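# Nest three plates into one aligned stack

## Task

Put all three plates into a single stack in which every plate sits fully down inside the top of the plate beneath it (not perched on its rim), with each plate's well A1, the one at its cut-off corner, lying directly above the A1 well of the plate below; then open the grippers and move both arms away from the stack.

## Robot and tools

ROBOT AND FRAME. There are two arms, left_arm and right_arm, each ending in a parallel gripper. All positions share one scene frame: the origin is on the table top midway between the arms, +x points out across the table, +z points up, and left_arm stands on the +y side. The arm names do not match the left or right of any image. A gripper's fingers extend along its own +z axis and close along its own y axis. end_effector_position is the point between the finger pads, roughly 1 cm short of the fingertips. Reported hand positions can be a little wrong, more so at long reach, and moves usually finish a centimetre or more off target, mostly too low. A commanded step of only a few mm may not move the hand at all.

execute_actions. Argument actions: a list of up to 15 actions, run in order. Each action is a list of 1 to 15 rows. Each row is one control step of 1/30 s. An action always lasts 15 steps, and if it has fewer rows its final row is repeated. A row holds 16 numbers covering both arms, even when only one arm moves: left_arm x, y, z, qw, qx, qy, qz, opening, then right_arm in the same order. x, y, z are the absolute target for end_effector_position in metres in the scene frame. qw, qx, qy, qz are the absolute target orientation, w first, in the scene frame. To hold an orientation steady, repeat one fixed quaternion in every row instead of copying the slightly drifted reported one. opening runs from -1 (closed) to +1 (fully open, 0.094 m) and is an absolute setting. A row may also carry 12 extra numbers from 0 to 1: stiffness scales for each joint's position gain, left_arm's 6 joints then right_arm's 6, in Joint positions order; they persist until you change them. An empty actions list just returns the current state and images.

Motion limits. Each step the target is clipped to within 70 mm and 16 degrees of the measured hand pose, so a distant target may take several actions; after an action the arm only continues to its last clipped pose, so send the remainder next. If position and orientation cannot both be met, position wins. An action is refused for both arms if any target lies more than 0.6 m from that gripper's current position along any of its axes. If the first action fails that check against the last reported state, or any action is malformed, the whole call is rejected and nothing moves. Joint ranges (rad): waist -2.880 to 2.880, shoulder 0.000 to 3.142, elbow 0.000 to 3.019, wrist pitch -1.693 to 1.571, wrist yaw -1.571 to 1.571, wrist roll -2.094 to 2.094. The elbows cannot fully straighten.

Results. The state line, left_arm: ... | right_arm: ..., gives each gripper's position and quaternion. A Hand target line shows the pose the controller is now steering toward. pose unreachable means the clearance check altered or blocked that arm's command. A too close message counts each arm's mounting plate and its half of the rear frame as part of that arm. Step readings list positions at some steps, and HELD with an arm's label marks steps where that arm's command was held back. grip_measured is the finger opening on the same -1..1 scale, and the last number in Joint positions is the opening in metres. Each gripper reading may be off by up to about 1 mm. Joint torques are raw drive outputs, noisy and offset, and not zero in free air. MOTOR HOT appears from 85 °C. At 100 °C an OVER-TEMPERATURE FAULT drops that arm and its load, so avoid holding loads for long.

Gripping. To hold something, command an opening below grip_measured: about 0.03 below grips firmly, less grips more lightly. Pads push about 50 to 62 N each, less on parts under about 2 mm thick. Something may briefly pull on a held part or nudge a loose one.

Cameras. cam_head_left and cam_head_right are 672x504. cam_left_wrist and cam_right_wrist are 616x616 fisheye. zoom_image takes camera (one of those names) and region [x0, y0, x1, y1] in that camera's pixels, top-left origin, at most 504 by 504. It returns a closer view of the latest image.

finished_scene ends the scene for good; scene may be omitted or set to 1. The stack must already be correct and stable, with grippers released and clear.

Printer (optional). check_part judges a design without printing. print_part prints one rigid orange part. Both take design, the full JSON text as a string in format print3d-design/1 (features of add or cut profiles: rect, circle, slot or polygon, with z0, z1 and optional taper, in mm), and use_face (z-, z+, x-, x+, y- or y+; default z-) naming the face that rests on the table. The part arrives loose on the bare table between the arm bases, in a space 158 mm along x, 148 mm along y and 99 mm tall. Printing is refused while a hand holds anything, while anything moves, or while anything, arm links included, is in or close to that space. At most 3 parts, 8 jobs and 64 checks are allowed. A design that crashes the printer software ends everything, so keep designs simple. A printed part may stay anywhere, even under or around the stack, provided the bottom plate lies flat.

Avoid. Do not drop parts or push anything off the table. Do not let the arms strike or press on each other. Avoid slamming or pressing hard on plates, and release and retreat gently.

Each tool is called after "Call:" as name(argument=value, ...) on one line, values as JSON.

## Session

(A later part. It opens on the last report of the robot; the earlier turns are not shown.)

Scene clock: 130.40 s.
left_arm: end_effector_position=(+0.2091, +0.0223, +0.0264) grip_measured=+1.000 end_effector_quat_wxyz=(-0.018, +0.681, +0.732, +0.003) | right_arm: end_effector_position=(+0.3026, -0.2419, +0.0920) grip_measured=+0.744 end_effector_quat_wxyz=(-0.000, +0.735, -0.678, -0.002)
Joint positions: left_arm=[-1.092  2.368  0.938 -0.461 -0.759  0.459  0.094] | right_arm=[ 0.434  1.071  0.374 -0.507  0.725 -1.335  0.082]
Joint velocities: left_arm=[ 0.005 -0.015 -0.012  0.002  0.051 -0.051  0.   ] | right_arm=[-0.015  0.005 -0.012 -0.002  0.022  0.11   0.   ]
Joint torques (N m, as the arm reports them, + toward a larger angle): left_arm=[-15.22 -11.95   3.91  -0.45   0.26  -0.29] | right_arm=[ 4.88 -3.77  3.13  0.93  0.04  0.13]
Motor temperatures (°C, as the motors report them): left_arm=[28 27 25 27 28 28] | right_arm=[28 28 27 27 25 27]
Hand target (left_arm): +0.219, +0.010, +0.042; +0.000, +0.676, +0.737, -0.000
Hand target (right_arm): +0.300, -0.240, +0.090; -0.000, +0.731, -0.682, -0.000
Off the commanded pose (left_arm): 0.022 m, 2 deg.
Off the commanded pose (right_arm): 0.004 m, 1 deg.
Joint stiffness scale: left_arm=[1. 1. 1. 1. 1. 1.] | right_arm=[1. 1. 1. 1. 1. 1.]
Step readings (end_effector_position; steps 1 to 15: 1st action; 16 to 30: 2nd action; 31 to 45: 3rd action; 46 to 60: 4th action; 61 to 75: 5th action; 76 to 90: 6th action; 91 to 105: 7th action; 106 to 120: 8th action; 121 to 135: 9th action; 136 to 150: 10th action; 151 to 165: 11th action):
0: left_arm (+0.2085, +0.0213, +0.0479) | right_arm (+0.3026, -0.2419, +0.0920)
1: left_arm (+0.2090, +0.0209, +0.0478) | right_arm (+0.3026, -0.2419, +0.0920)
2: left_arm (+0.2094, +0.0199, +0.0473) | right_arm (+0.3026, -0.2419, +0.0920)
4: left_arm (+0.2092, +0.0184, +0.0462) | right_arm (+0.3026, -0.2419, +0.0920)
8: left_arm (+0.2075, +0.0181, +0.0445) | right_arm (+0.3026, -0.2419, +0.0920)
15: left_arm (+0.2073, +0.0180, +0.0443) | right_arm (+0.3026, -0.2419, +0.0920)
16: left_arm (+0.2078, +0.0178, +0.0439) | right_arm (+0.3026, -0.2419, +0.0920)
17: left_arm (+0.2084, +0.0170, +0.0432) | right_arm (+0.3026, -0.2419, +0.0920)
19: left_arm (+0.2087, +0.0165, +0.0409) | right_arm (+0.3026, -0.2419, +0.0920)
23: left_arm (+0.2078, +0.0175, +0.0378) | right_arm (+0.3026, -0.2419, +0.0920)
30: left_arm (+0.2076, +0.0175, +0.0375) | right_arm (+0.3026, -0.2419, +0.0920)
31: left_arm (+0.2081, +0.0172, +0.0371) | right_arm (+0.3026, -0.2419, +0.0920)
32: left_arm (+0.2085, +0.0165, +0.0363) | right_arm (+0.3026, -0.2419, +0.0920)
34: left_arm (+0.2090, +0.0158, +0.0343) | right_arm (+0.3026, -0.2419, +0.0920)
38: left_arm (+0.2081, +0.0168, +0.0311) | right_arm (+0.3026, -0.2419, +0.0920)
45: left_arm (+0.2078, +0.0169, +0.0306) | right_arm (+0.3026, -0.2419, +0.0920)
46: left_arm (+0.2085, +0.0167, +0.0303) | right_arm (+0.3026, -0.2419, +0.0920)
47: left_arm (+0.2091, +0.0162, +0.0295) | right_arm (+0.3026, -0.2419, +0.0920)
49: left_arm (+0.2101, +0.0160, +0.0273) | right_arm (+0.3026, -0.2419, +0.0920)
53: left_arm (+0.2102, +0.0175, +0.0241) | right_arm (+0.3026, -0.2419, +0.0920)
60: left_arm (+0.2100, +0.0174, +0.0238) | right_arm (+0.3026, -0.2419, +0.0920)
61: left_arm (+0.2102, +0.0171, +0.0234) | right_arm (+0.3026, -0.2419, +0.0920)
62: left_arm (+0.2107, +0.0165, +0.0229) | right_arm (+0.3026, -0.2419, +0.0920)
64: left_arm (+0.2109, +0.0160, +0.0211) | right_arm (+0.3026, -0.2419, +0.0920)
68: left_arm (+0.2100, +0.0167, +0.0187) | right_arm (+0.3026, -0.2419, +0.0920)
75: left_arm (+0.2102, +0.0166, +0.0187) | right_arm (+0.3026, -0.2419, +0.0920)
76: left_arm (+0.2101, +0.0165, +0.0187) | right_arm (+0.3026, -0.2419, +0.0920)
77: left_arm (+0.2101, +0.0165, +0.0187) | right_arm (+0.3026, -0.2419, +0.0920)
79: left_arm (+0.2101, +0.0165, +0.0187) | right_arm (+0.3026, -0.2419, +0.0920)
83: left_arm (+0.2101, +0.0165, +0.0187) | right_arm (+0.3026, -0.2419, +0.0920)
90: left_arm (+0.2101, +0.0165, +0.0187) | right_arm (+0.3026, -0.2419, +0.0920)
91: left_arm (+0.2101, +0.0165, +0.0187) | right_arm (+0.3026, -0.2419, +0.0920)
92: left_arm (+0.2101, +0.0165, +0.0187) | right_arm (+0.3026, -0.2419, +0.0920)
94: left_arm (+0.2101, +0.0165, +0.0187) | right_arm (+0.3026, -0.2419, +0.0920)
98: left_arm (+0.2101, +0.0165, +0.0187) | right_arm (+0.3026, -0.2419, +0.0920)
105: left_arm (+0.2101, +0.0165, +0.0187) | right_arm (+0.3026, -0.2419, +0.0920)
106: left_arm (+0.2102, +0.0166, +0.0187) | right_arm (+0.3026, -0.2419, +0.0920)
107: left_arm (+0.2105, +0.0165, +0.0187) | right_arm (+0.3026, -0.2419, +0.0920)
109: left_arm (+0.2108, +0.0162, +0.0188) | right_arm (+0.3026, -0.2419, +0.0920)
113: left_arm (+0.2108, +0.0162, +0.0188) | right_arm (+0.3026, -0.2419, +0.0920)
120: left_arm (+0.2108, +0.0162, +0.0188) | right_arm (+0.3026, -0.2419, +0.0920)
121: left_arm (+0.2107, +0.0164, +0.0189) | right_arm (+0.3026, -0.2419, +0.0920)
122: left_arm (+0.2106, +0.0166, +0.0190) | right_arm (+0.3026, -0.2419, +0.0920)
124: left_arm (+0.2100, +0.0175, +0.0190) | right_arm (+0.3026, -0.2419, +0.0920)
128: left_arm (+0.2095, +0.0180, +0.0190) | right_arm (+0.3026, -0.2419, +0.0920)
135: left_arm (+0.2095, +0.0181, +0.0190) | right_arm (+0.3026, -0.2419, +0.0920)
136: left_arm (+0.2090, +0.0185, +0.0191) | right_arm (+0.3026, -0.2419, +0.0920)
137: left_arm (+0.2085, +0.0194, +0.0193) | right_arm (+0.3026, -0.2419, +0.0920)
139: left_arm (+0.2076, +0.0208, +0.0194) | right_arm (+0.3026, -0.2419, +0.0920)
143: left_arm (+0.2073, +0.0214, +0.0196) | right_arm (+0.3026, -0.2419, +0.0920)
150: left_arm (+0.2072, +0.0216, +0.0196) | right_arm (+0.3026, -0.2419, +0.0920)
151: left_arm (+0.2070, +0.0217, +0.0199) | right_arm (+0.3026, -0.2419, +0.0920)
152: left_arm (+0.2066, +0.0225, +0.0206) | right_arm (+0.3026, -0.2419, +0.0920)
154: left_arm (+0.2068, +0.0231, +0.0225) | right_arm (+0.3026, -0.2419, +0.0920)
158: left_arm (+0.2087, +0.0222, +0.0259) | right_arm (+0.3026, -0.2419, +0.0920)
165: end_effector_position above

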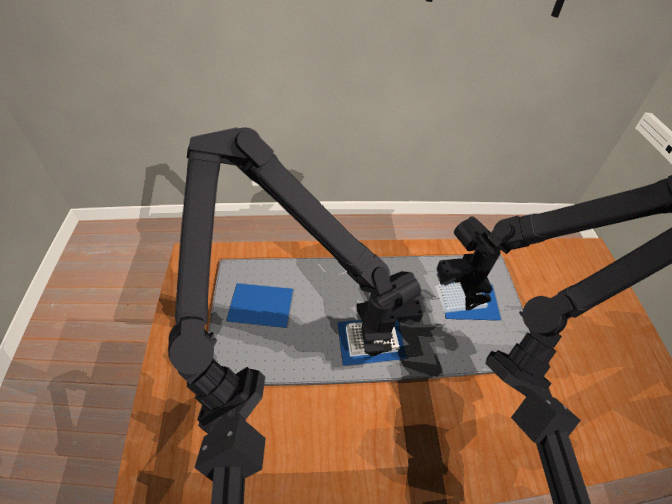

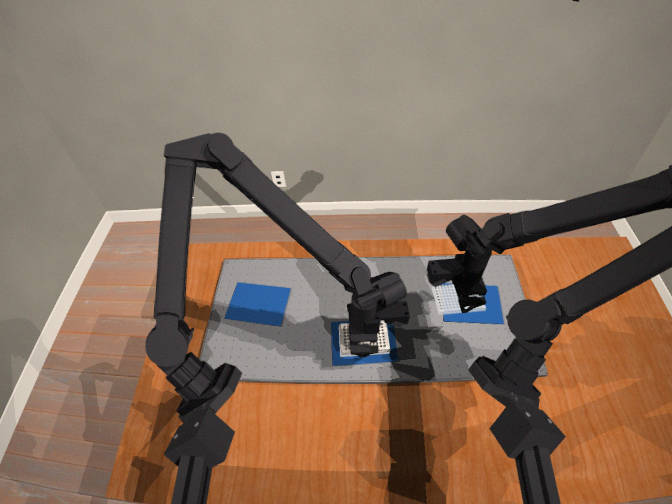

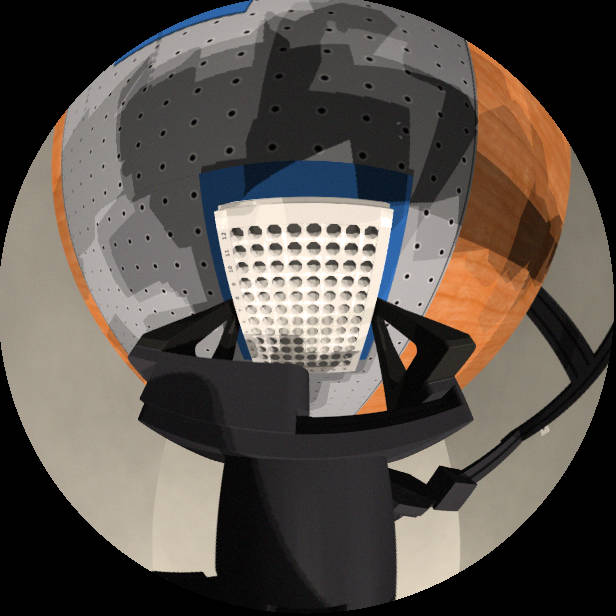

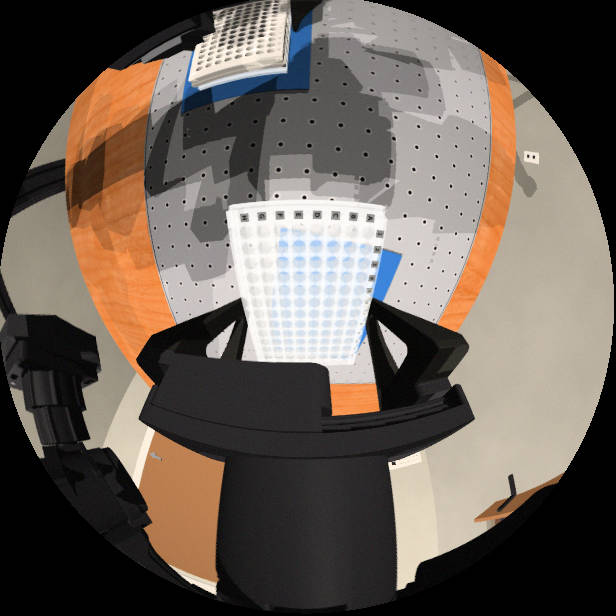

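Call:
execute_actions(actions=[[[0.22,0.01,0.049,0,0.676,0.737,0,1,0.3,-0.24,0.09,0,-0.731,0.682,0,0.71]],[[0.22,0.01,0.057,0,0.676,0.737,0,1,0.3,-0.24,0.09,0,-0.731,0.682,0,0.71]],[[0.22,0.01,0.066,0,0.676,0.737,0,1,0.3,-0.24,0.09,0,-0.731,0.682,0,0.71]],[[0.22,0.02,0.085,0,0.676,0.737,0,1,0.3,-0.24,0.09,0,-0.731,0.682,0,0.71]],[[0.23,0.1,0.075,0,0.676,0.737,0,1,0.28,-0.21,0.08,0,-0.731,0.682,0,0.71]],[[0.24,0.17,0.06,0,0.676,0.737,0,1,0.25,-0.17,0.07,0,-0.731,0.682,0,0.71]],[[0.24,0.23,0.045,0,0.676,0.737,0,1,0.225,-0.14,0.055,0,-0.731,0.682,0,0.71]],[[0.24,0.23,0.04,0,0.676,0.737,0,1,0.22,-0.13,0.045,0,-0.731,0.682,0,0.71]]])

Call:
zoom_image(camera="cam_left_wrist", region=[270, 0, 490, 150])

Call:
zoom_image(camera="cam_right_wrist", region=[186, 80, 426, 260])

Scene clock: 147.27 s.
left_arm: end_effector_position=(+0.2402, +0.2295, +0.0441) grip_measured=+1.000 end_effector_quat_wxyz=(+0.002, +0.676, +0.737, +0.002) | right_arm: end_effector_position=(+0.2155, -0.1363, +0.0453) grip_measured=+0.744 end_effector_quat_wxyz=(+0.008, +0.739, -0.674, -0.003)
Joint positions: left_arm=[-0.748  1.758  0.425 -0.16  -0.8    0.966  0.094] | right_arm=[ 0.722  1.696  0.351 -0.15   0.792 -0.943  0.082]
Joint velocities: left_arm=[-0.015 -0.005  0.012  0.002  0.051  0.022  0.   ] | right_arm=[-0.024 -0.015  0.002 -0.002  0.037 -0.11   0.   ]
Joint torques (N m, as the arm reports them, + toward a larger angle): left_arm=[-7.59 -5.8   1.02  0.99  0.29 -0.04] | right_arm=[ 9.02 -4.55  1.87  0.97  0.07  0.13]
Motor temperatures (°C, as the motors report them): left_arm=[29 28 25 27 28 28] | right_arm=[28 28 27 27 25 27]
Hand target (left_arm): +0.240, +0.230, +0.040; +0.000, +0.676, +0.737, +0.000
Hand target (right_arm): +0.220, -0.130, +0.045; +0.000, +0.731, -0.682, -0.000
Off the commanded pose (left_arm): 0.004 m, 0 deg.
Off the commanded pose (right_arm): 0.008 m, 2 deg.
Joint stiffness scale: left_arm=[1. 1. 1. 1. 1. 1.] | right_arm=[1. 1. 1. 1. 1. 1.]
Step readings (end_effector_position; steps 1 to 15: 1st action; 16 to 30: 2nd action; 31 to 45: 3rd action; 46 to 60: 4th action; 61 to 75: 5th action; 76 to 90: 6th action; 91 to 105: 7th action; 106 to 120: 8th action):
0: left_arm (+0.2091, +0.0223, +0.0264) | right_arm (+0.3026, -0.2419, +0.0920)
1: left_arm (+0.2087, +0.0225, +0.0267) | right_arm (+0.3026, -0.2419, +0.0920)
2: left_arm (+0.2081, +0.0233, +0.0273) | right_arm (+0.3026, -0.2419, +0.0920)
4: left_arm (+0.2080, +0.0238, +0.0292) | right_arm (+0.3026, -0.2419, +0.0920)
8: left_arm (+0.2089, +0.0229, +0.0323) | right_arm (+0.3026, -0.2419, +0.0920)
15: left_arm (+0.2091, +0.0230, +0.0328) | right_arm (+0.3026, -0.2419, +0.0920)
16: left_arm (+0.2086, +0.0232, +0.0331) | right_arm (+0.3026, -0.2419, +0.0920)
17: left_arm (+0.2079, +0.0240, +0.0339) | right_arm (+0.3026, -0.2419, +0.0920)
19: left_arm (+0.2076, +0.0243, +0.0363) | right_arm (+0.3026, -0.2419, +0.0920)
23: left_arm (+0.2086, +0.0230, +0.0404) | right_arm (+0.3026, -0.2419, +0.0920)
30: left_arm (+0.2088, +0.0231, +0.0409) | right_arm (+0.3026, -0.2419, +0.0920)
31: left_arm (+0.2086, +0.0233, +0.0413) | right_arm (+0.3026, -0.2419, +0.0920)
32: left_arm (+0.2079, +0.0242, +0.0422) | right_arm (+0.3026, -0.2419, +0.0920)
34: left_arm (+0.2075, +0.0247, +0.0447) | right_arm (+0.3026, -0.2419, +0.0920)
38: left_arm (+0.2086, +0.0235, +0.0489) | right_arm (+0.3026, -0.2419, +0.0920)
45: left_arm (+0.2089, +0.0237, +0.0495) | right_arm (+0.3026, -0.2419, +0.0920)
46: left_arm (+0.2084, +0.0242, +0.0506) | right_arm (+0.3026, -0.2419, +0.0920)
47: left_arm (+0.2080, +0.0258, +0.0527) | right_arm (+0.3026, -0.2419, +0.0920)
49: left_arm (+0.2103, +0.0269, +0.0598) | right_arm (+0.3026, -0.2419, +0.0920)
53: left_arm (+0.2178, +0.0244, +0.0724) | right_arm (+0.3026, -0.2419, +0.0920)
60: left_arm (+0.2193, +0.0246, +0.0748) | right_arm (+0.3026, -0.2419, +0.0920)
61: left_arm (+0.2197, +0.0292, +0.0737) | right_arm (+0.3023, -0.2413, +0.0915)
62: left_arm (+0.2186, +0.0400, +0.0728) | right_arm (+0.3017, -0.2363, +0.0910)
64: left_arm (+0.2124, +0.0762, +0.0710) | right_arm (+0.2938, -0.2227, +0.0889)
68: left_arm (+0.2151, +0.1131, +0.0709) | right_arm (+0.2791, -0.2112, +0.0816)
75: left_arm (+0.2227, +0.1080, +0.0734) | right_arm (+0.2794, -0.2105, +0.0804)
76: left_arm (+0.2242, +0.1120, +0.0718) | right_arm (+0.2789, -0.2089, +0.0801)
77: left_arm (+0.2253, +0.1210, +0.0691) | right_arm (+0.2776, -0.2019, +0.0803)
79: left_arm (+0.2240, +0.1508, +0.0621) | right_arm (+0.2674, -0.1843, +0.0795)
83: left_arm (+0.2294, +0.1794, +0.0572) | right_arm (+0.2479, -0.1704, +0.0716)
90: left_arm (+0.2348, +0.1755, +0.0584) | right_arm (+0.2469, -0.1700, +0.0699)
91: left_arm (+0.2352, +0.1786, +0.0570) | right_arm (+0.2468, -0.1682, +0.0692)
92: left_arm (+0.2355, +0.1862, +0.0543) | right_arm (+0.2454, -0.1625, +0.0678)
94: left_arm (+0.2311, +0.2116, +0.0477) | right_arm (+0.2358, -0.1510, +0.0633)
98: left_arm (+0.2301, +0.2360, +0.0439) | right_arm (+0.2172, -0.1454, +0.0540)
105: left_arm (+0.2349, +0.2323, +0.0446) | right_arm (+0.2177, -0.1448, +0.0533)
106: left_arm (+0.2357, +0.2319, +0.0445) | right_arm (+0.2182, -0.1440, +0.0528)
107: left_arm (+0.2369, +0.2313, +0.0444) | right_arm (+0.2183, -0.1421, +0.0516)
109: left_arm (+0.2390, +0.2301, +0.0442) | right_arm (+0.2178, -0.1383, +0.0484)
113: left_arm (+0.2401, +0.2296, +0.0441) | right_arm (+0.2151, -0.1366, +0.0453)
120: end_effector_position above

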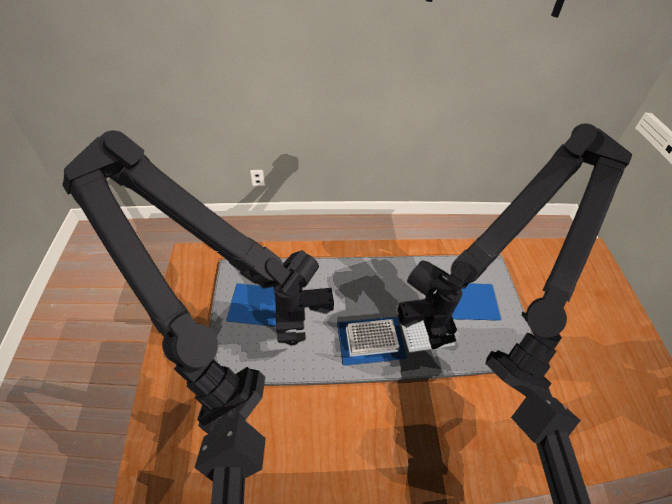

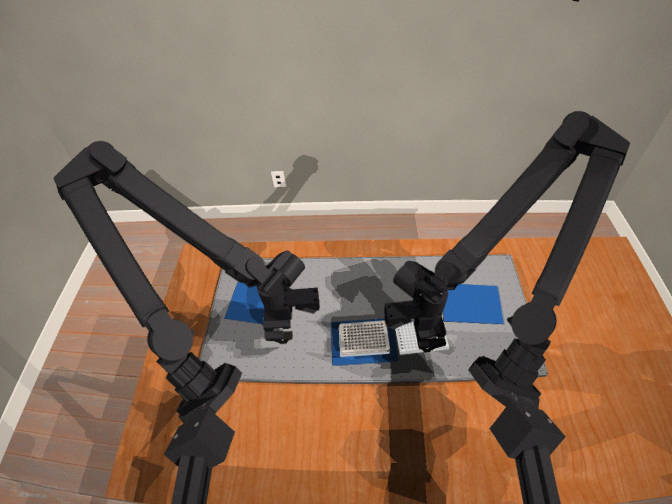

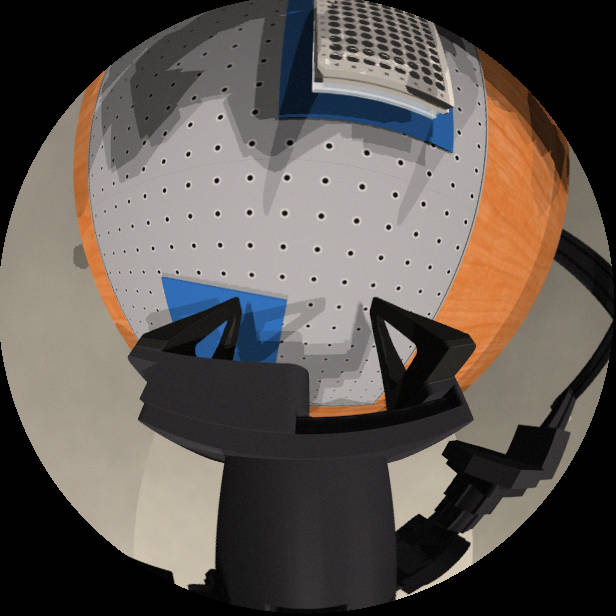

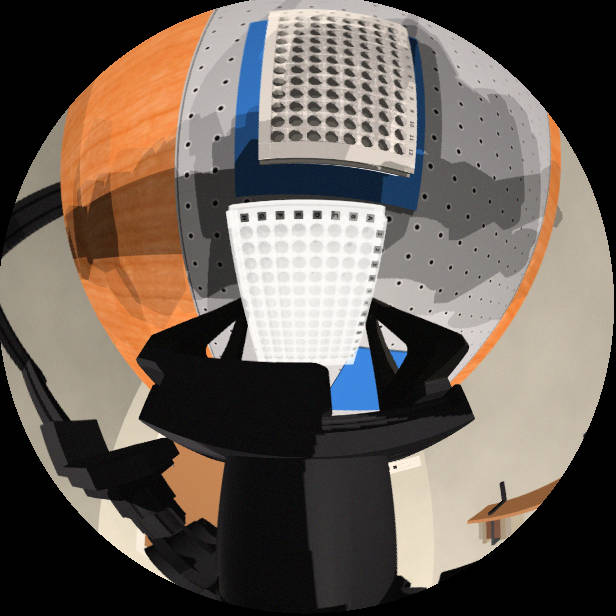

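Region (270, 0, 490, 150) of cam_left_wrist's 616x616 image, scaled by 2.291, with more detail than that image has; it fills the top 344 rows of this view, and the rest is white.

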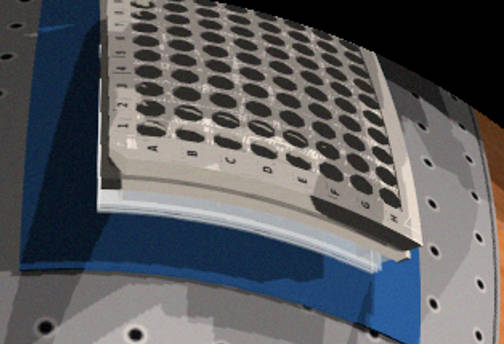

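Region (186, 80, 426, 260) of cam_right_wrist's 616x616 image, scaled by 2.100, with more detail than that image has; it fills the top 378 rows of this view, and the rest is white.

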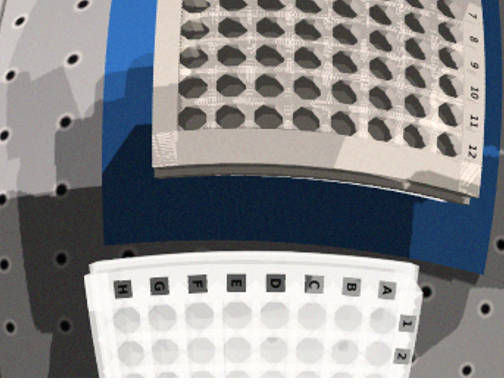

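Call:
execute_actions(actions=[[[0.24,0.23,0.04,0,0.676,0.737,0,1,0.231,-0.125,0.046,0,-0.707,0.707,0,0.71]],[[0.24,0.23,0.04,0,0.676,0.737,0,1,0.231,-0.118,0.046,0,-0.707,0.707,0,0.71]]])

Call:
zoom_image(camera="cam_right_wrist", region=[186, 80, 426, 260])

Scene clock: 153.10 s.
left_arm: end_effector_position=(+0.2402, +0.2294, +0.0441) grip_measured=+1.000 end_effector_quat_wxyz=(+0.002, +0.677, +0.736, +0.002) | right_arm: end_effector_position=(+0.2324, -0.1222, +0.0459) grip_measured=+0.744 end_effector_quat_wxyz=(-0.004, +0.704, -0.710, -0.002)
Joint positions: left_arm=[-0.748  1.758  0.425 -0.159 -0.8    0.968  0.094] | right_arm=[ 0.724  1.704  0.393 -0.152  0.792 -0.863  0.082]
Joint velocities: left_arm=[-0.005  0.005 -0.022  0.007  0.095 -0.007  0.   ] | right_arm=[-0.005  0.015 -0.007 -0.007  0.051 -0.037  0.   ]
Joint torques (N m, as the arm reports them, + toward a larger angle): left_arm=[-7.74 -5.87  0.94  1.02  0.3  -0.06] | right_arm=[ 9.85 -4.95  2.39 -0.46  0.09  0.14]
Motor temperatures (°C, as the motors report them): left_arm=[28 28 25 27 28 28] | right_arm=[28 28 27 27 25 27]
Hand target (left_arm): +0.240, +0.230, +0.040; -0.000, +0.676, +0.737, +0.000
Hand target (right_arm): +0.231, -0.118, +0.046; -0.001, +0.707, -0.707, -0.000
Off the commanded pose (left_arm): 0.004 m, 0 deg.
Off the commanded pose (right_arm): 0.004 m, 1 deg.
Joint stiffness scale: left_arm=[1. 1. 1. 1. 1. 1.] | right_arm=[1. 1. 1. 1. 1. 1.]
Step readings (end_effector_position; steps 1 to 15: 1st action; 16 to 30: 2nd action):
0: left_arm (+0.2402, +0.2294, +0.0441) | right_arm (+0.2155, -0.1363, +0.0453)
1: left_arm (+0.2402, +0.2294, +0.0441) | right_arm (+0.2162, -0.1357, +0.0453)
2: left_arm (+0.2402, +0.2294, +0.0441) | right_arm (+0.2173, -0.1350, +0.0454)
4: left_arm (+0.2402, +0.2294, +0.0441) | right_arm (+0.2216, -0.1317, +0.0457)
8: left_arm (+0.2402, +0.2294, +0.0441) | right_arm (+0.2290, -0.1262, +0.0464)
15: left_arm (+0.2402, +0.2294, +0.0441) | right_arm (+0.2299, -0.1256, +0.0465)
16: left_arm (+0.2402, +0.2294, +0.0441) | right_arm (+0.2300, -0.1255, +0.0464)
17: left_arm (+0.2402, +0.2294, +0.0441) | right_arm (+0.2302, -0.1251, +0.0463)
19: left_arm (+0.2402, +0.2294, +0.0441) | right_arm (+0.2308, -0.1239, +0.0460)
23: left_arm (+0.2402, +0.2294, +0.0441) | right_arm (+0.2322, -0.1224, +0.0458)
30: end_effector_position above

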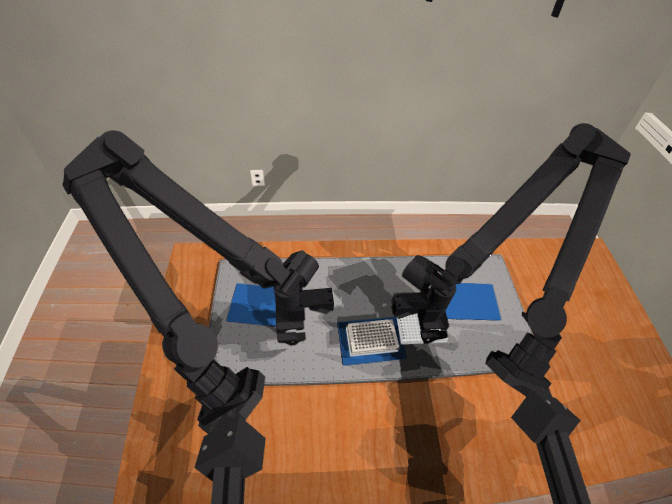

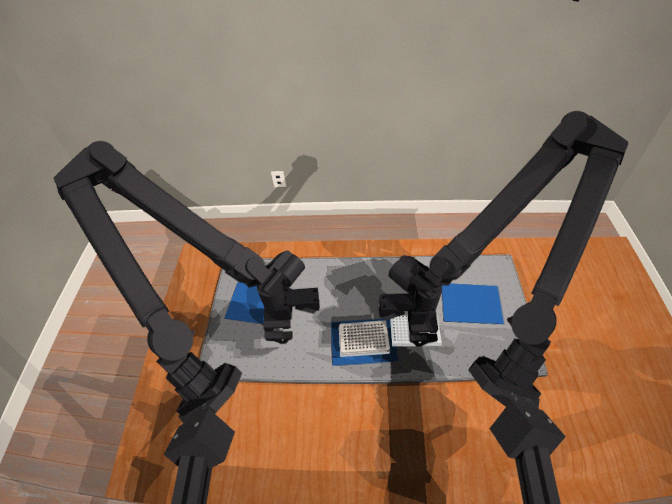

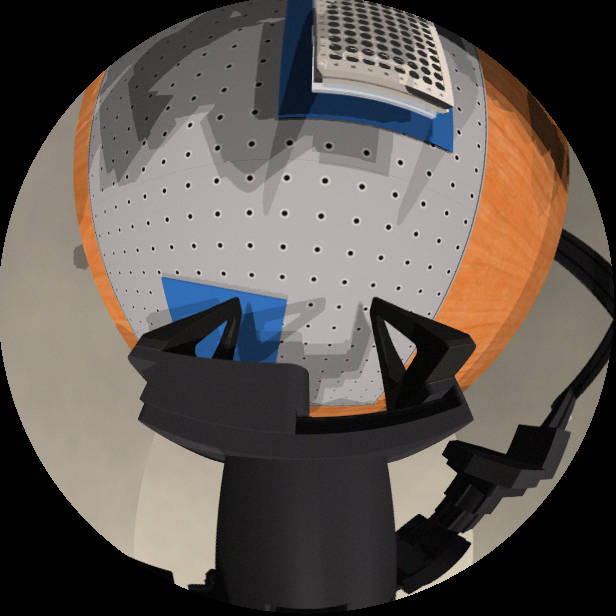

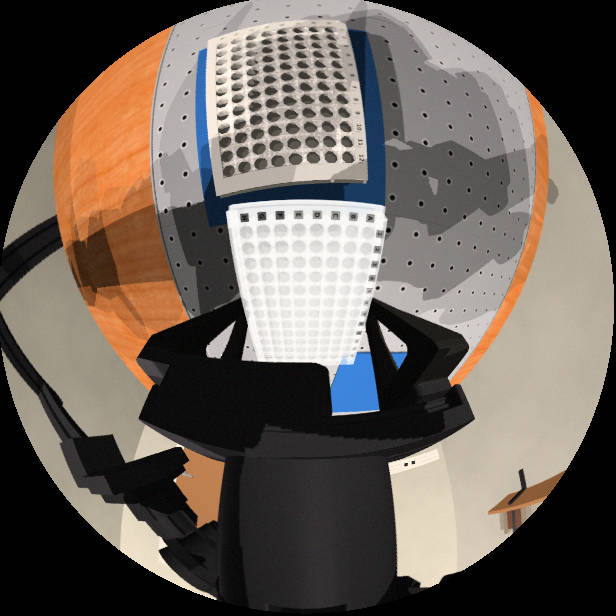

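Region (186, 80, 426, 260) of cam_right_wrist's 616x616 image, scaled by 2.100, with more detail than that image has; it fills the top 378 rows of this view, and the rest is white.

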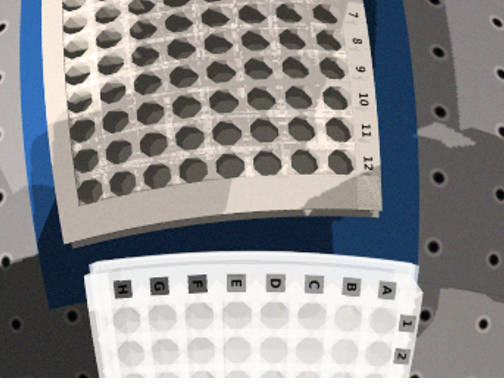

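Over-rotated; aim for about 273°.

Call:
execute_actions(actions=[[[0.24,0.23,0.04,0,0.676,0.737,0,1,0.227,-0.116,0.046,0,-0.731,0.682,0,0.71]],[[0.24,0.23,0.04,0,0.676,0.737,0,1,0.227,-0.112,0.046,0,-0.731,0.682,0,0.71]]])

Call:
zoom_image(camera="cam_right_wrist", region=[186, 80, 426, 260])

Scene clock: 158.50 s.
left_arm: end_effector_position=(+0.2402, +0.2294, +0.0441) grip_measured=+1.000 end_effector_quat_wxyz=(+0.002, +0.677, +0.736, +0.002) | right_arm: end_effector_position=(+0.2278, -0.1164, +0.0460) grip_measured=+0.744 end_effector_quat_wxyz=(-0.003, +0.721, -0.693, -0.002)
Joint positions: left_arm=[-0.748  1.758  0.425 -0.159 -0.8    0.968  0.094] | right_arm=[ 0.745  1.73   0.401 -0.156  0.794 -0.882  0.082]
Joint velocities: left_arm=[-0.015 -0.005 -0.002 -0.002  0.081 -0.037  0.   ] | right_arm=[-0.015  0.005 -0.002 -0.022 -0.007 -0.037 -0.001]
Joint torques (N m, as the arm reports them, + toward a larger angle): left_arm=[-7.33 -6.06  1.01  1.06  0.28 -0.07] | right_arm=[ 9.99 -4.9   2.46 -0.49  0.06 -0.11]
Motor temperatures (°C, as the motors report them): left_arm=[28 28 25 27 28 28] | right_arm=[28 28 27 27 25 27]
Hand target (left_arm): +0.240, +0.230, +0.040; -0.000, +0.676, +0.737, +0.000
Hand target (right_arm): +0.227, -0.112, +0.046; -0.000, +0.731, -0.682, -0.000
Off the commanded pose (left_arm): 0.004 m, 0 deg.
Off the commanded pose (right_arm): 0.004 m, 2 deg.
Joint stiffness scale: left_arm=[1. 1. 1. 1. 1. 1.] | right_arm=[1. 1. 1. 1. 1. 1.]
Step readings (end_effector_position; steps 1 to 15: 1st action; 16 to 30: 2nd action):
0: left_arm (+0.2402, +0.2294, +0.0441) | right_arm (+0.2324, -0.1222, +0.0459)
1: left_arm (+0.2402, +0.2294, +0.0441) | right_arm (+0.2323, -0.1222, +0.0459)
2: left_arm (+0.2402, +0.2294, +0.0441) | right_arm (+0.2318, -0.1218, +0.0460)
4: left_arm (+0.2402, +0.2294, +0.0441) | right_arm (+0.2299, -0.1206, +0.0461)
8: left_arm (+0.2402, +0.2294, +0.0441) | right_arm (+0.2282, -0.1198, +0.0460)
15: left_arm (+0.2402, +0.2294, +0.0441) | right_arm (+0.2282, -0.1198, +0.0460)
16: left_arm (+0.2402, +0.2294, +0.0441) | right_arm (+0.2280, -0.1196, +0.0461)
17: left_arm (+0.2402, +0.2294, +0.0441) | right_arm (+0.2280, -0.1191, +0.0460)
19: left_arm (+0.2402, +0.2294, +0.0441) | right_arm (+0.2279, -0.1177, +0.0460)
23: left_arm (+0.2402, +0.2294, +0.0441) | right_arm (+0.2278, -0.1163, +0.0460)
30: end_effector_position above

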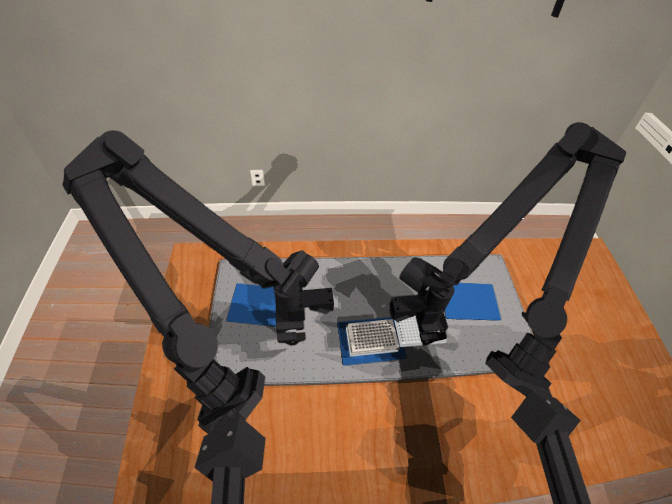

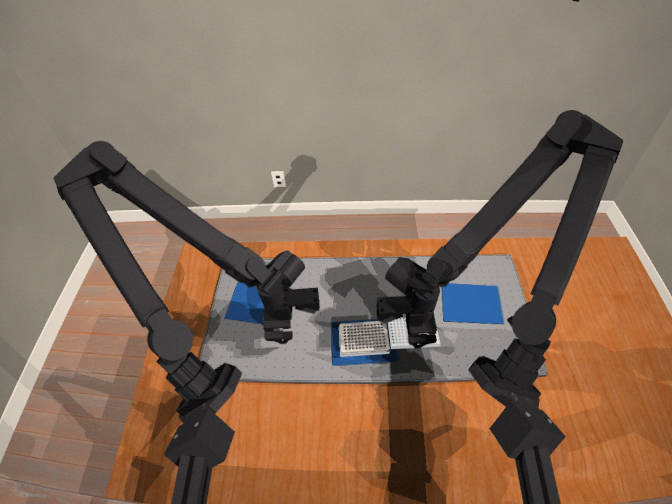

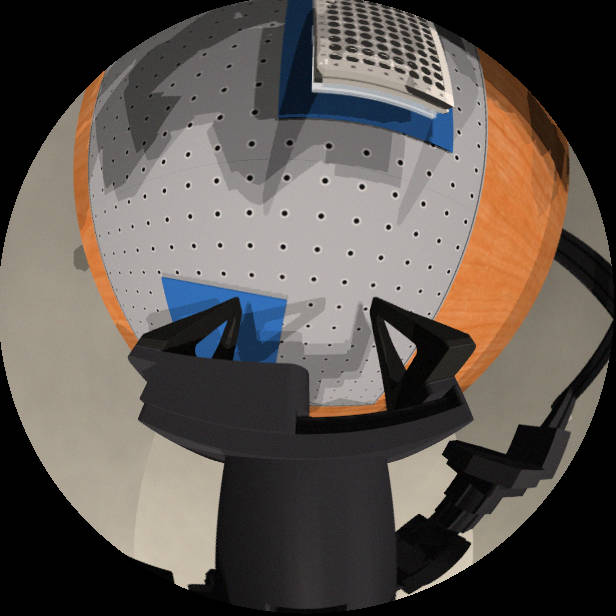

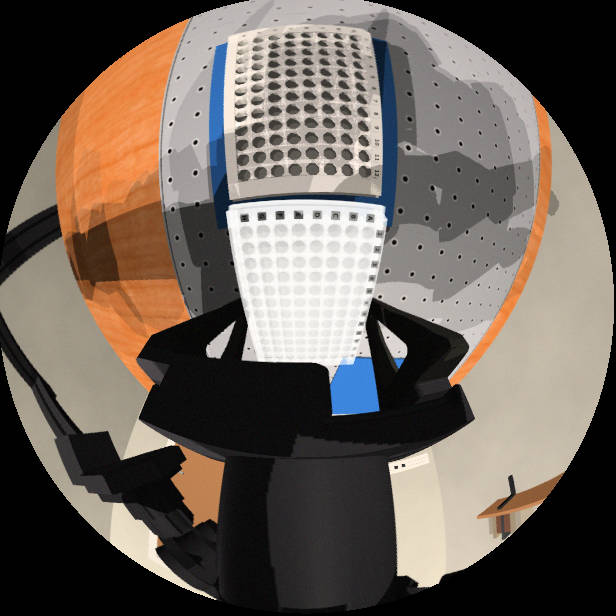

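Region (186, 80, 426, 260) of cam_right_wrist's 616x616 image, scaled by 2.100, with more detail than that image has; it fills the top 378 rows of this view, and the rest is white.

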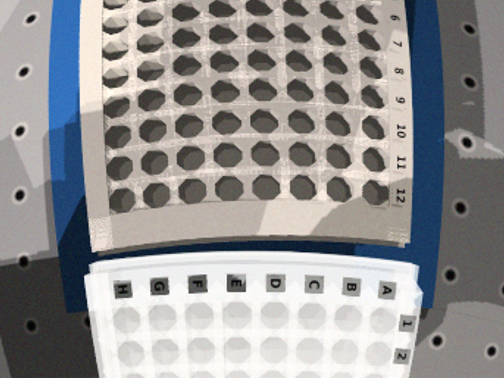

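Call:
execute_actions(actions=[[[0.24,0.23,0.04,0,0.676,0.737,0,1,0.227,-0.109,0.046,0,-0.733,0.68,0,0.71]],[[0.24,0.23,0.04,0,0.676,0.737,0,1,0.227,-0.107,0.046,0,-0.733,0.68,0,0.71]]])

Call:
zoom_image(camera="cam_right_wrist", region=[186, 80, 426, 260])

Call:
zoom_image(camera="cam_left_wrist", region=[270, 0, 490, 150])

Scene clock: 165.57 s.
left_arm: end_effector_position=(+0.2402, +0.2294, +0.0441) grip_measured=+1.000 end_effector_quat_wxyz=(+0.002, +0.677, +0.736, +0.002) | right_arm: end_effector_position=(+0.2276, -0.1122, +0.0458) grip_measured=+0.744 end_effector_quat_wxyz=(-0.003, +0.726, -0.688, -0.002)
Joint positions: left_arm=[-0.748  1.758  0.425 -0.159 -0.8    0.968  0.094] | right_arm=[ 0.754  1.745  0.411 -0.163  0.795 -0.882  0.082]
Joint velocities: left_arm=[-0.015 -0.005  0.007 -0.002 -0.051  0.066  0.   ] | right_arm=[ 0.005  0.005 -0.002 -0.002 -0.037 -0.037 -0.   ]
Joint torques (N m, as the arm reports them, + toward a larger angle): left_arm=[-7.31 -5.97  1.03  0.96  0.27 -0.07] | right_arm=[10.28 -4.68  2.68 -0.36  0.06 -0.02]
Motor temperatures (°C, as the motors report them): left_arm=[28 27 25 27 28 28] | right_arm=[28 28 27 27 25 27]
Hand target (left_arm): +0.240, +0.230, +0.040; -0.000, +0.676, +0.737, +0.000
Hand target (right_arm): +0.227, -0.107, +0.046; -0.000, +0.733, -0.680, -0.000
Off the commanded pose (left_arm): 0.004 m, 0 deg.
Off the commanded pose (right_arm): 0.005 m, 1 deg.
Joint stiffness scale: left_arm=[1. 1. 1. 1. 1. 1.] | right_arm=[1. 1. 1. 1. 1. 1.]
Step readings (end_effector_position; steps 1 to 15: 1st action; 16 to 30: 2nd action):
0: left_arm (+0.2402, +0.2294, +0.0441) | right_arm (+0.2278, -0.1164, +0.0460)
1: left_arm (+0.2402, +0.2294, +0.0441) | right_arm (+0.2277, -0.1164, +0.0459)
2: left_arm (+0.2402, +0.2294, +0.0441) | right_arm (+0.2277, -0.1159, +0.0459)
4: left_arm (+0.2402, +0.2294, +0.0441) | right_arm (+0.2275, -0.1148, +0.0459)
8: left_arm (+0.2402, +0.2294, +0.0441) | right_arm (+0.2281, -0.1134, +0.0460)
15: left_arm (+0.2402, +0.2294, +0.0441) | right_arm (+0.2280, -0.1135, +0.0460)
16: left_arm (+0.2402, +0.2294, +0.0441) | right_arm (+0.2280, -0.1135, +0.0459)
17: left_arm (+0.2402, +0.2294, +0.0441) | right_arm (+0.2279, -0.1133, +0.0459)
19: left_arm (+0.2402, +0.2294, +0.0441) | right_arm (+0.2276, -0.1127, +0.0459)
23: left_arm (+0.2402, +0.2294, +0.0441) | right_arm (+0.2276, -0.1122, +0.0458)
30: end_effector_position above

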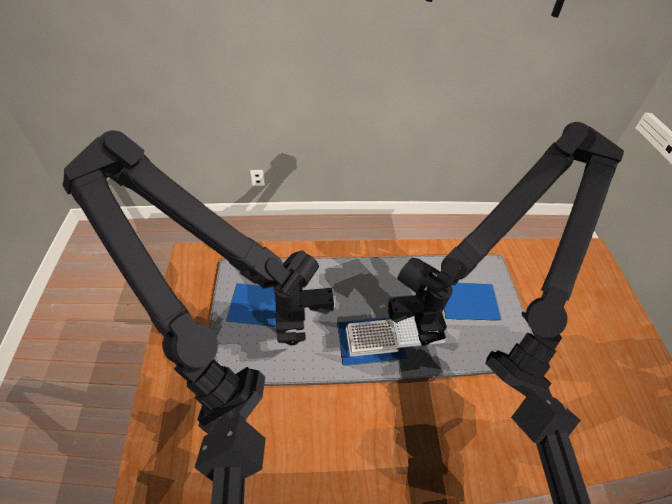

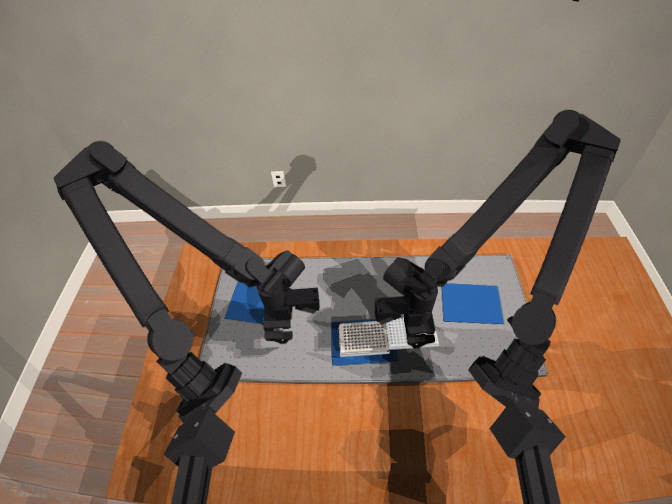

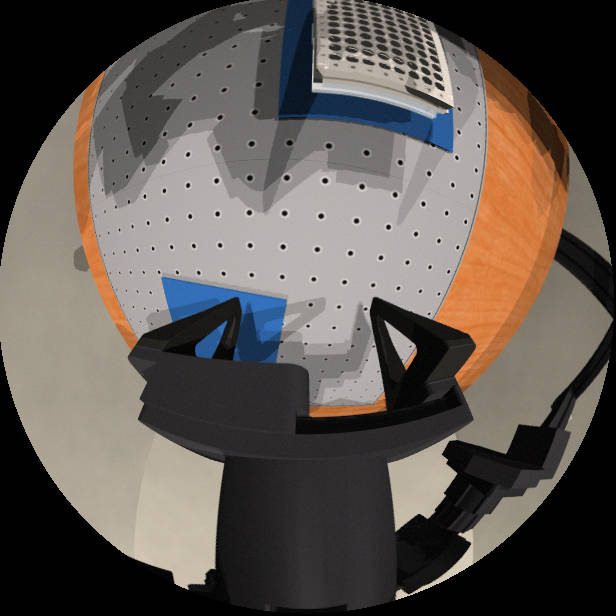

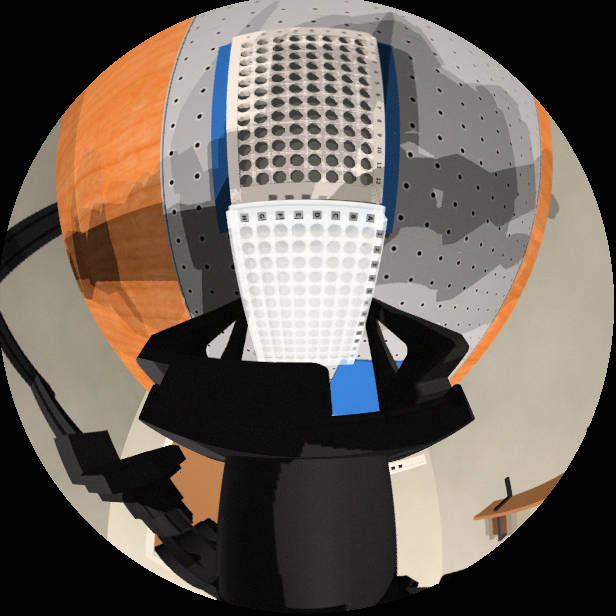

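Region (186, 80, 426, 260) of cam_right_wrist's 616x616 image, scaled by 2.100, with more detail than that image has; it fills the top 378 rows of this view, and the rest is white.

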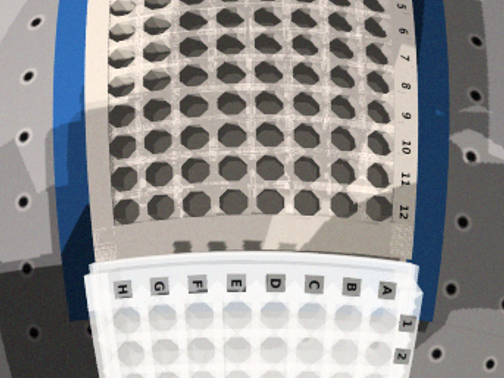

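Region (270, 0, 490, 150) of cam_left_wrist's 616x616 image, scaled by 2.291, with more detail than that image has; it fills the top 344 rows of this view, and the rest is white.

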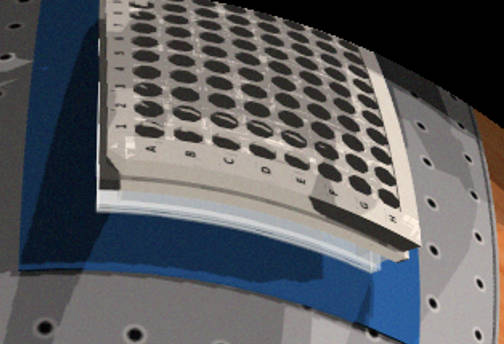

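Just touching and starting to move.

Call:
execute_actions(actions=[[[0.24,0.23,0.04,0,0.676,0.737,0,1,0.227,-0.1055,0.046,0,-0.729,0.684,0,0.71]]])

Call:
zoom_image(camera="cam_left_wrist", region=[270, 0, 490, 150])

Call:
zoom_image(camera="cam_head_right", region=[325, 312, 405, 370])

Scene clock: 170.57 s.
left_arm: end_effector_position=(+0.2402, +0.2294, +0.0441) grip_measured=+1.000 end_effector_quat_wxyz=(+0.002, +0.677, +0.736, +0.002) | right_arm: end_effector_position=(+0.2264, -0.1117, +0.0457) grip_measured=+0.744 end_effector_quat_wxyz=(-0.002, +0.727, -0.687, -0.002)
Joint positions: left_arm=[-0.748  1.758  0.425 -0.159 -0.8    0.968  0.094] | right_arm=[ 0.757  1.749  0.411 -0.163  0.795 -0.879  0.082]
Joint velocities: left_arm=[-0.015 -0.005  0.002 -0.012  0.007 -0.007  0.   ] | right_arm=[-0.015 -0.005  0.002 -0.022  0.022  0.022 -0.   ]
Joint torques (N m, as the arm reports them, + toward a larger angle): left_arm=[-7.4  -6.12  0.99  1.11  0.28 -0.06] | right_arm=[10.34 -4.89  2.9  -0.44  0.05  0.17]
Motor temperatures (°C, as the motors report them): left_arm=[28 27 25 27 28 28] | right_arm=[28 28 27 27 25 27]
Hand target (left_arm): +0.240, +0.230, +0.040; -0.000, +0.676, +0.737, +0.000
Hand target (right_arm): +0.227, -0.106, +0.046; -0.000, +0.729, -0.684, -0.000
Off the commanded pose (left_arm): 0.004 m, 0 deg.
Off the commanded pose (right_arm): 0.006 m, 0 deg.
Joint stiffness scale: left_arm=[1. 1. 1. 1. 1. 1.] | right_arm=[1. 1. 1. 1. 1. 1.]
Step readings (end_effector_position):
0: left_arm (+0.2402, +0.2294, +0.0441) | right_arm (+0.2276, -0.1122, +0.0458)
1: left_arm (+0.2402, +0.2294, +0.0441) | right_arm (+0.2275, -0.1122, +0.0458)
2: left_arm (+0.2402, +0.2294, +0.0441) | right_arm (+0.2274, -0.1122, +0.0458)
4: left_arm (+0.2402, +0.2294, +0.0441) | right_arm (+0.2269, -0.1119, +0.0458)
8: left_arm (+0.2402, +0.2294, +0.0441) | right_arm (+0.2264, -0.1117, +0.0457)
15: end_effector_position above

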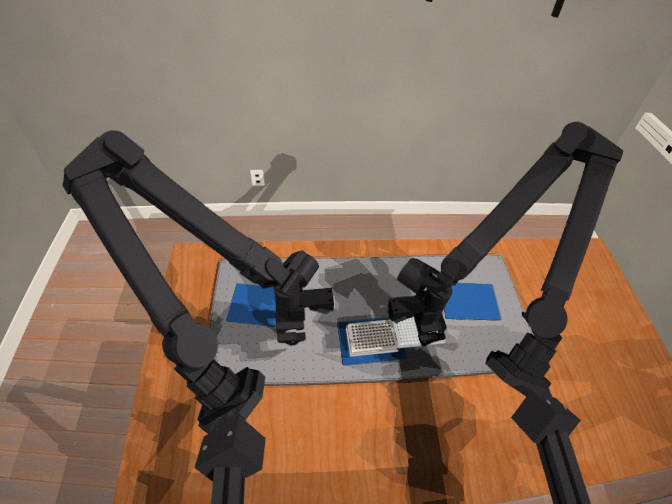

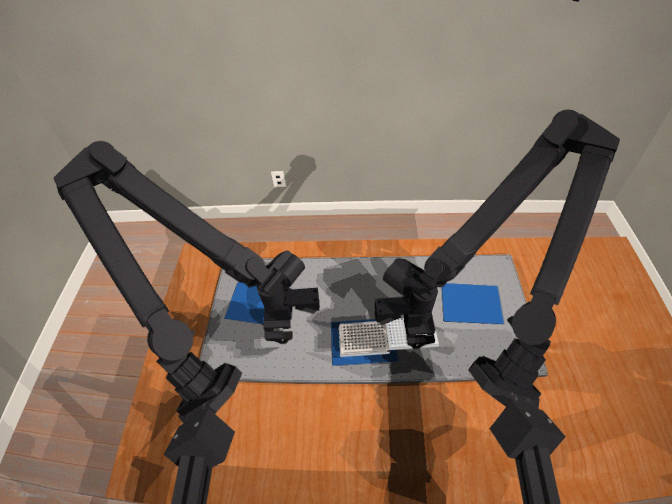

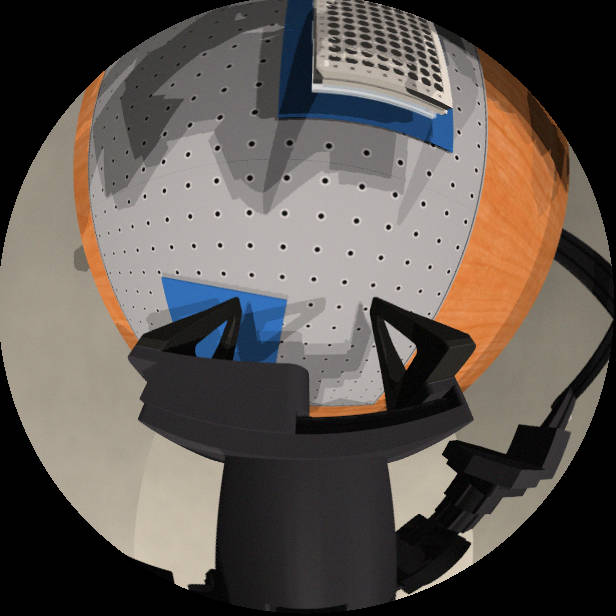

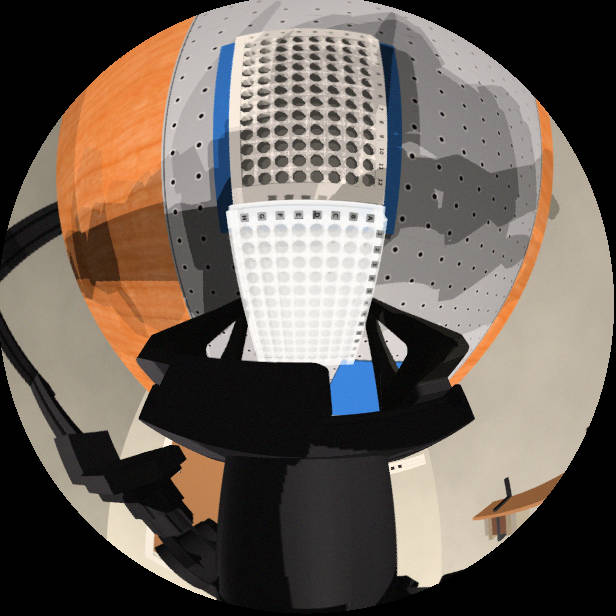

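Region (270, 0, 490, 150) of cam_left_wrist's 616x616 image, scaled by 2.291, with more detail than that image has; it fills the top 344 rows of this view, and the rest is white.

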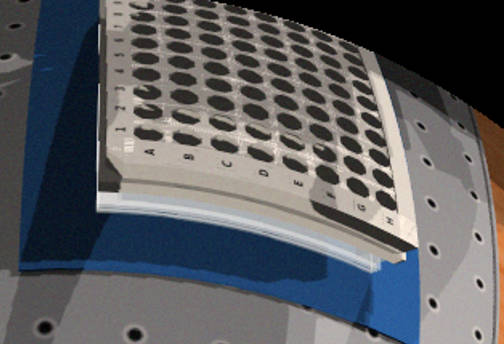

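Region (325, 312, 405, 370) of cam_head_right's 672x504 image, scaled by 6.300, with more detail than that image has; it fills the top 365 rows of this view, and the rest is white.

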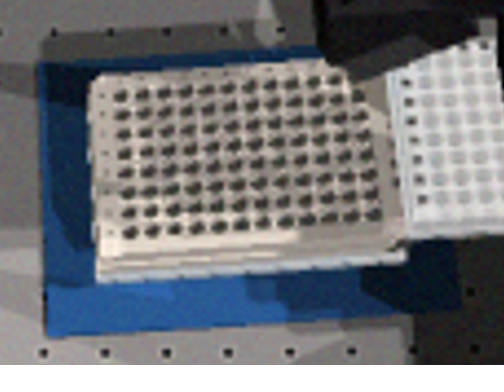

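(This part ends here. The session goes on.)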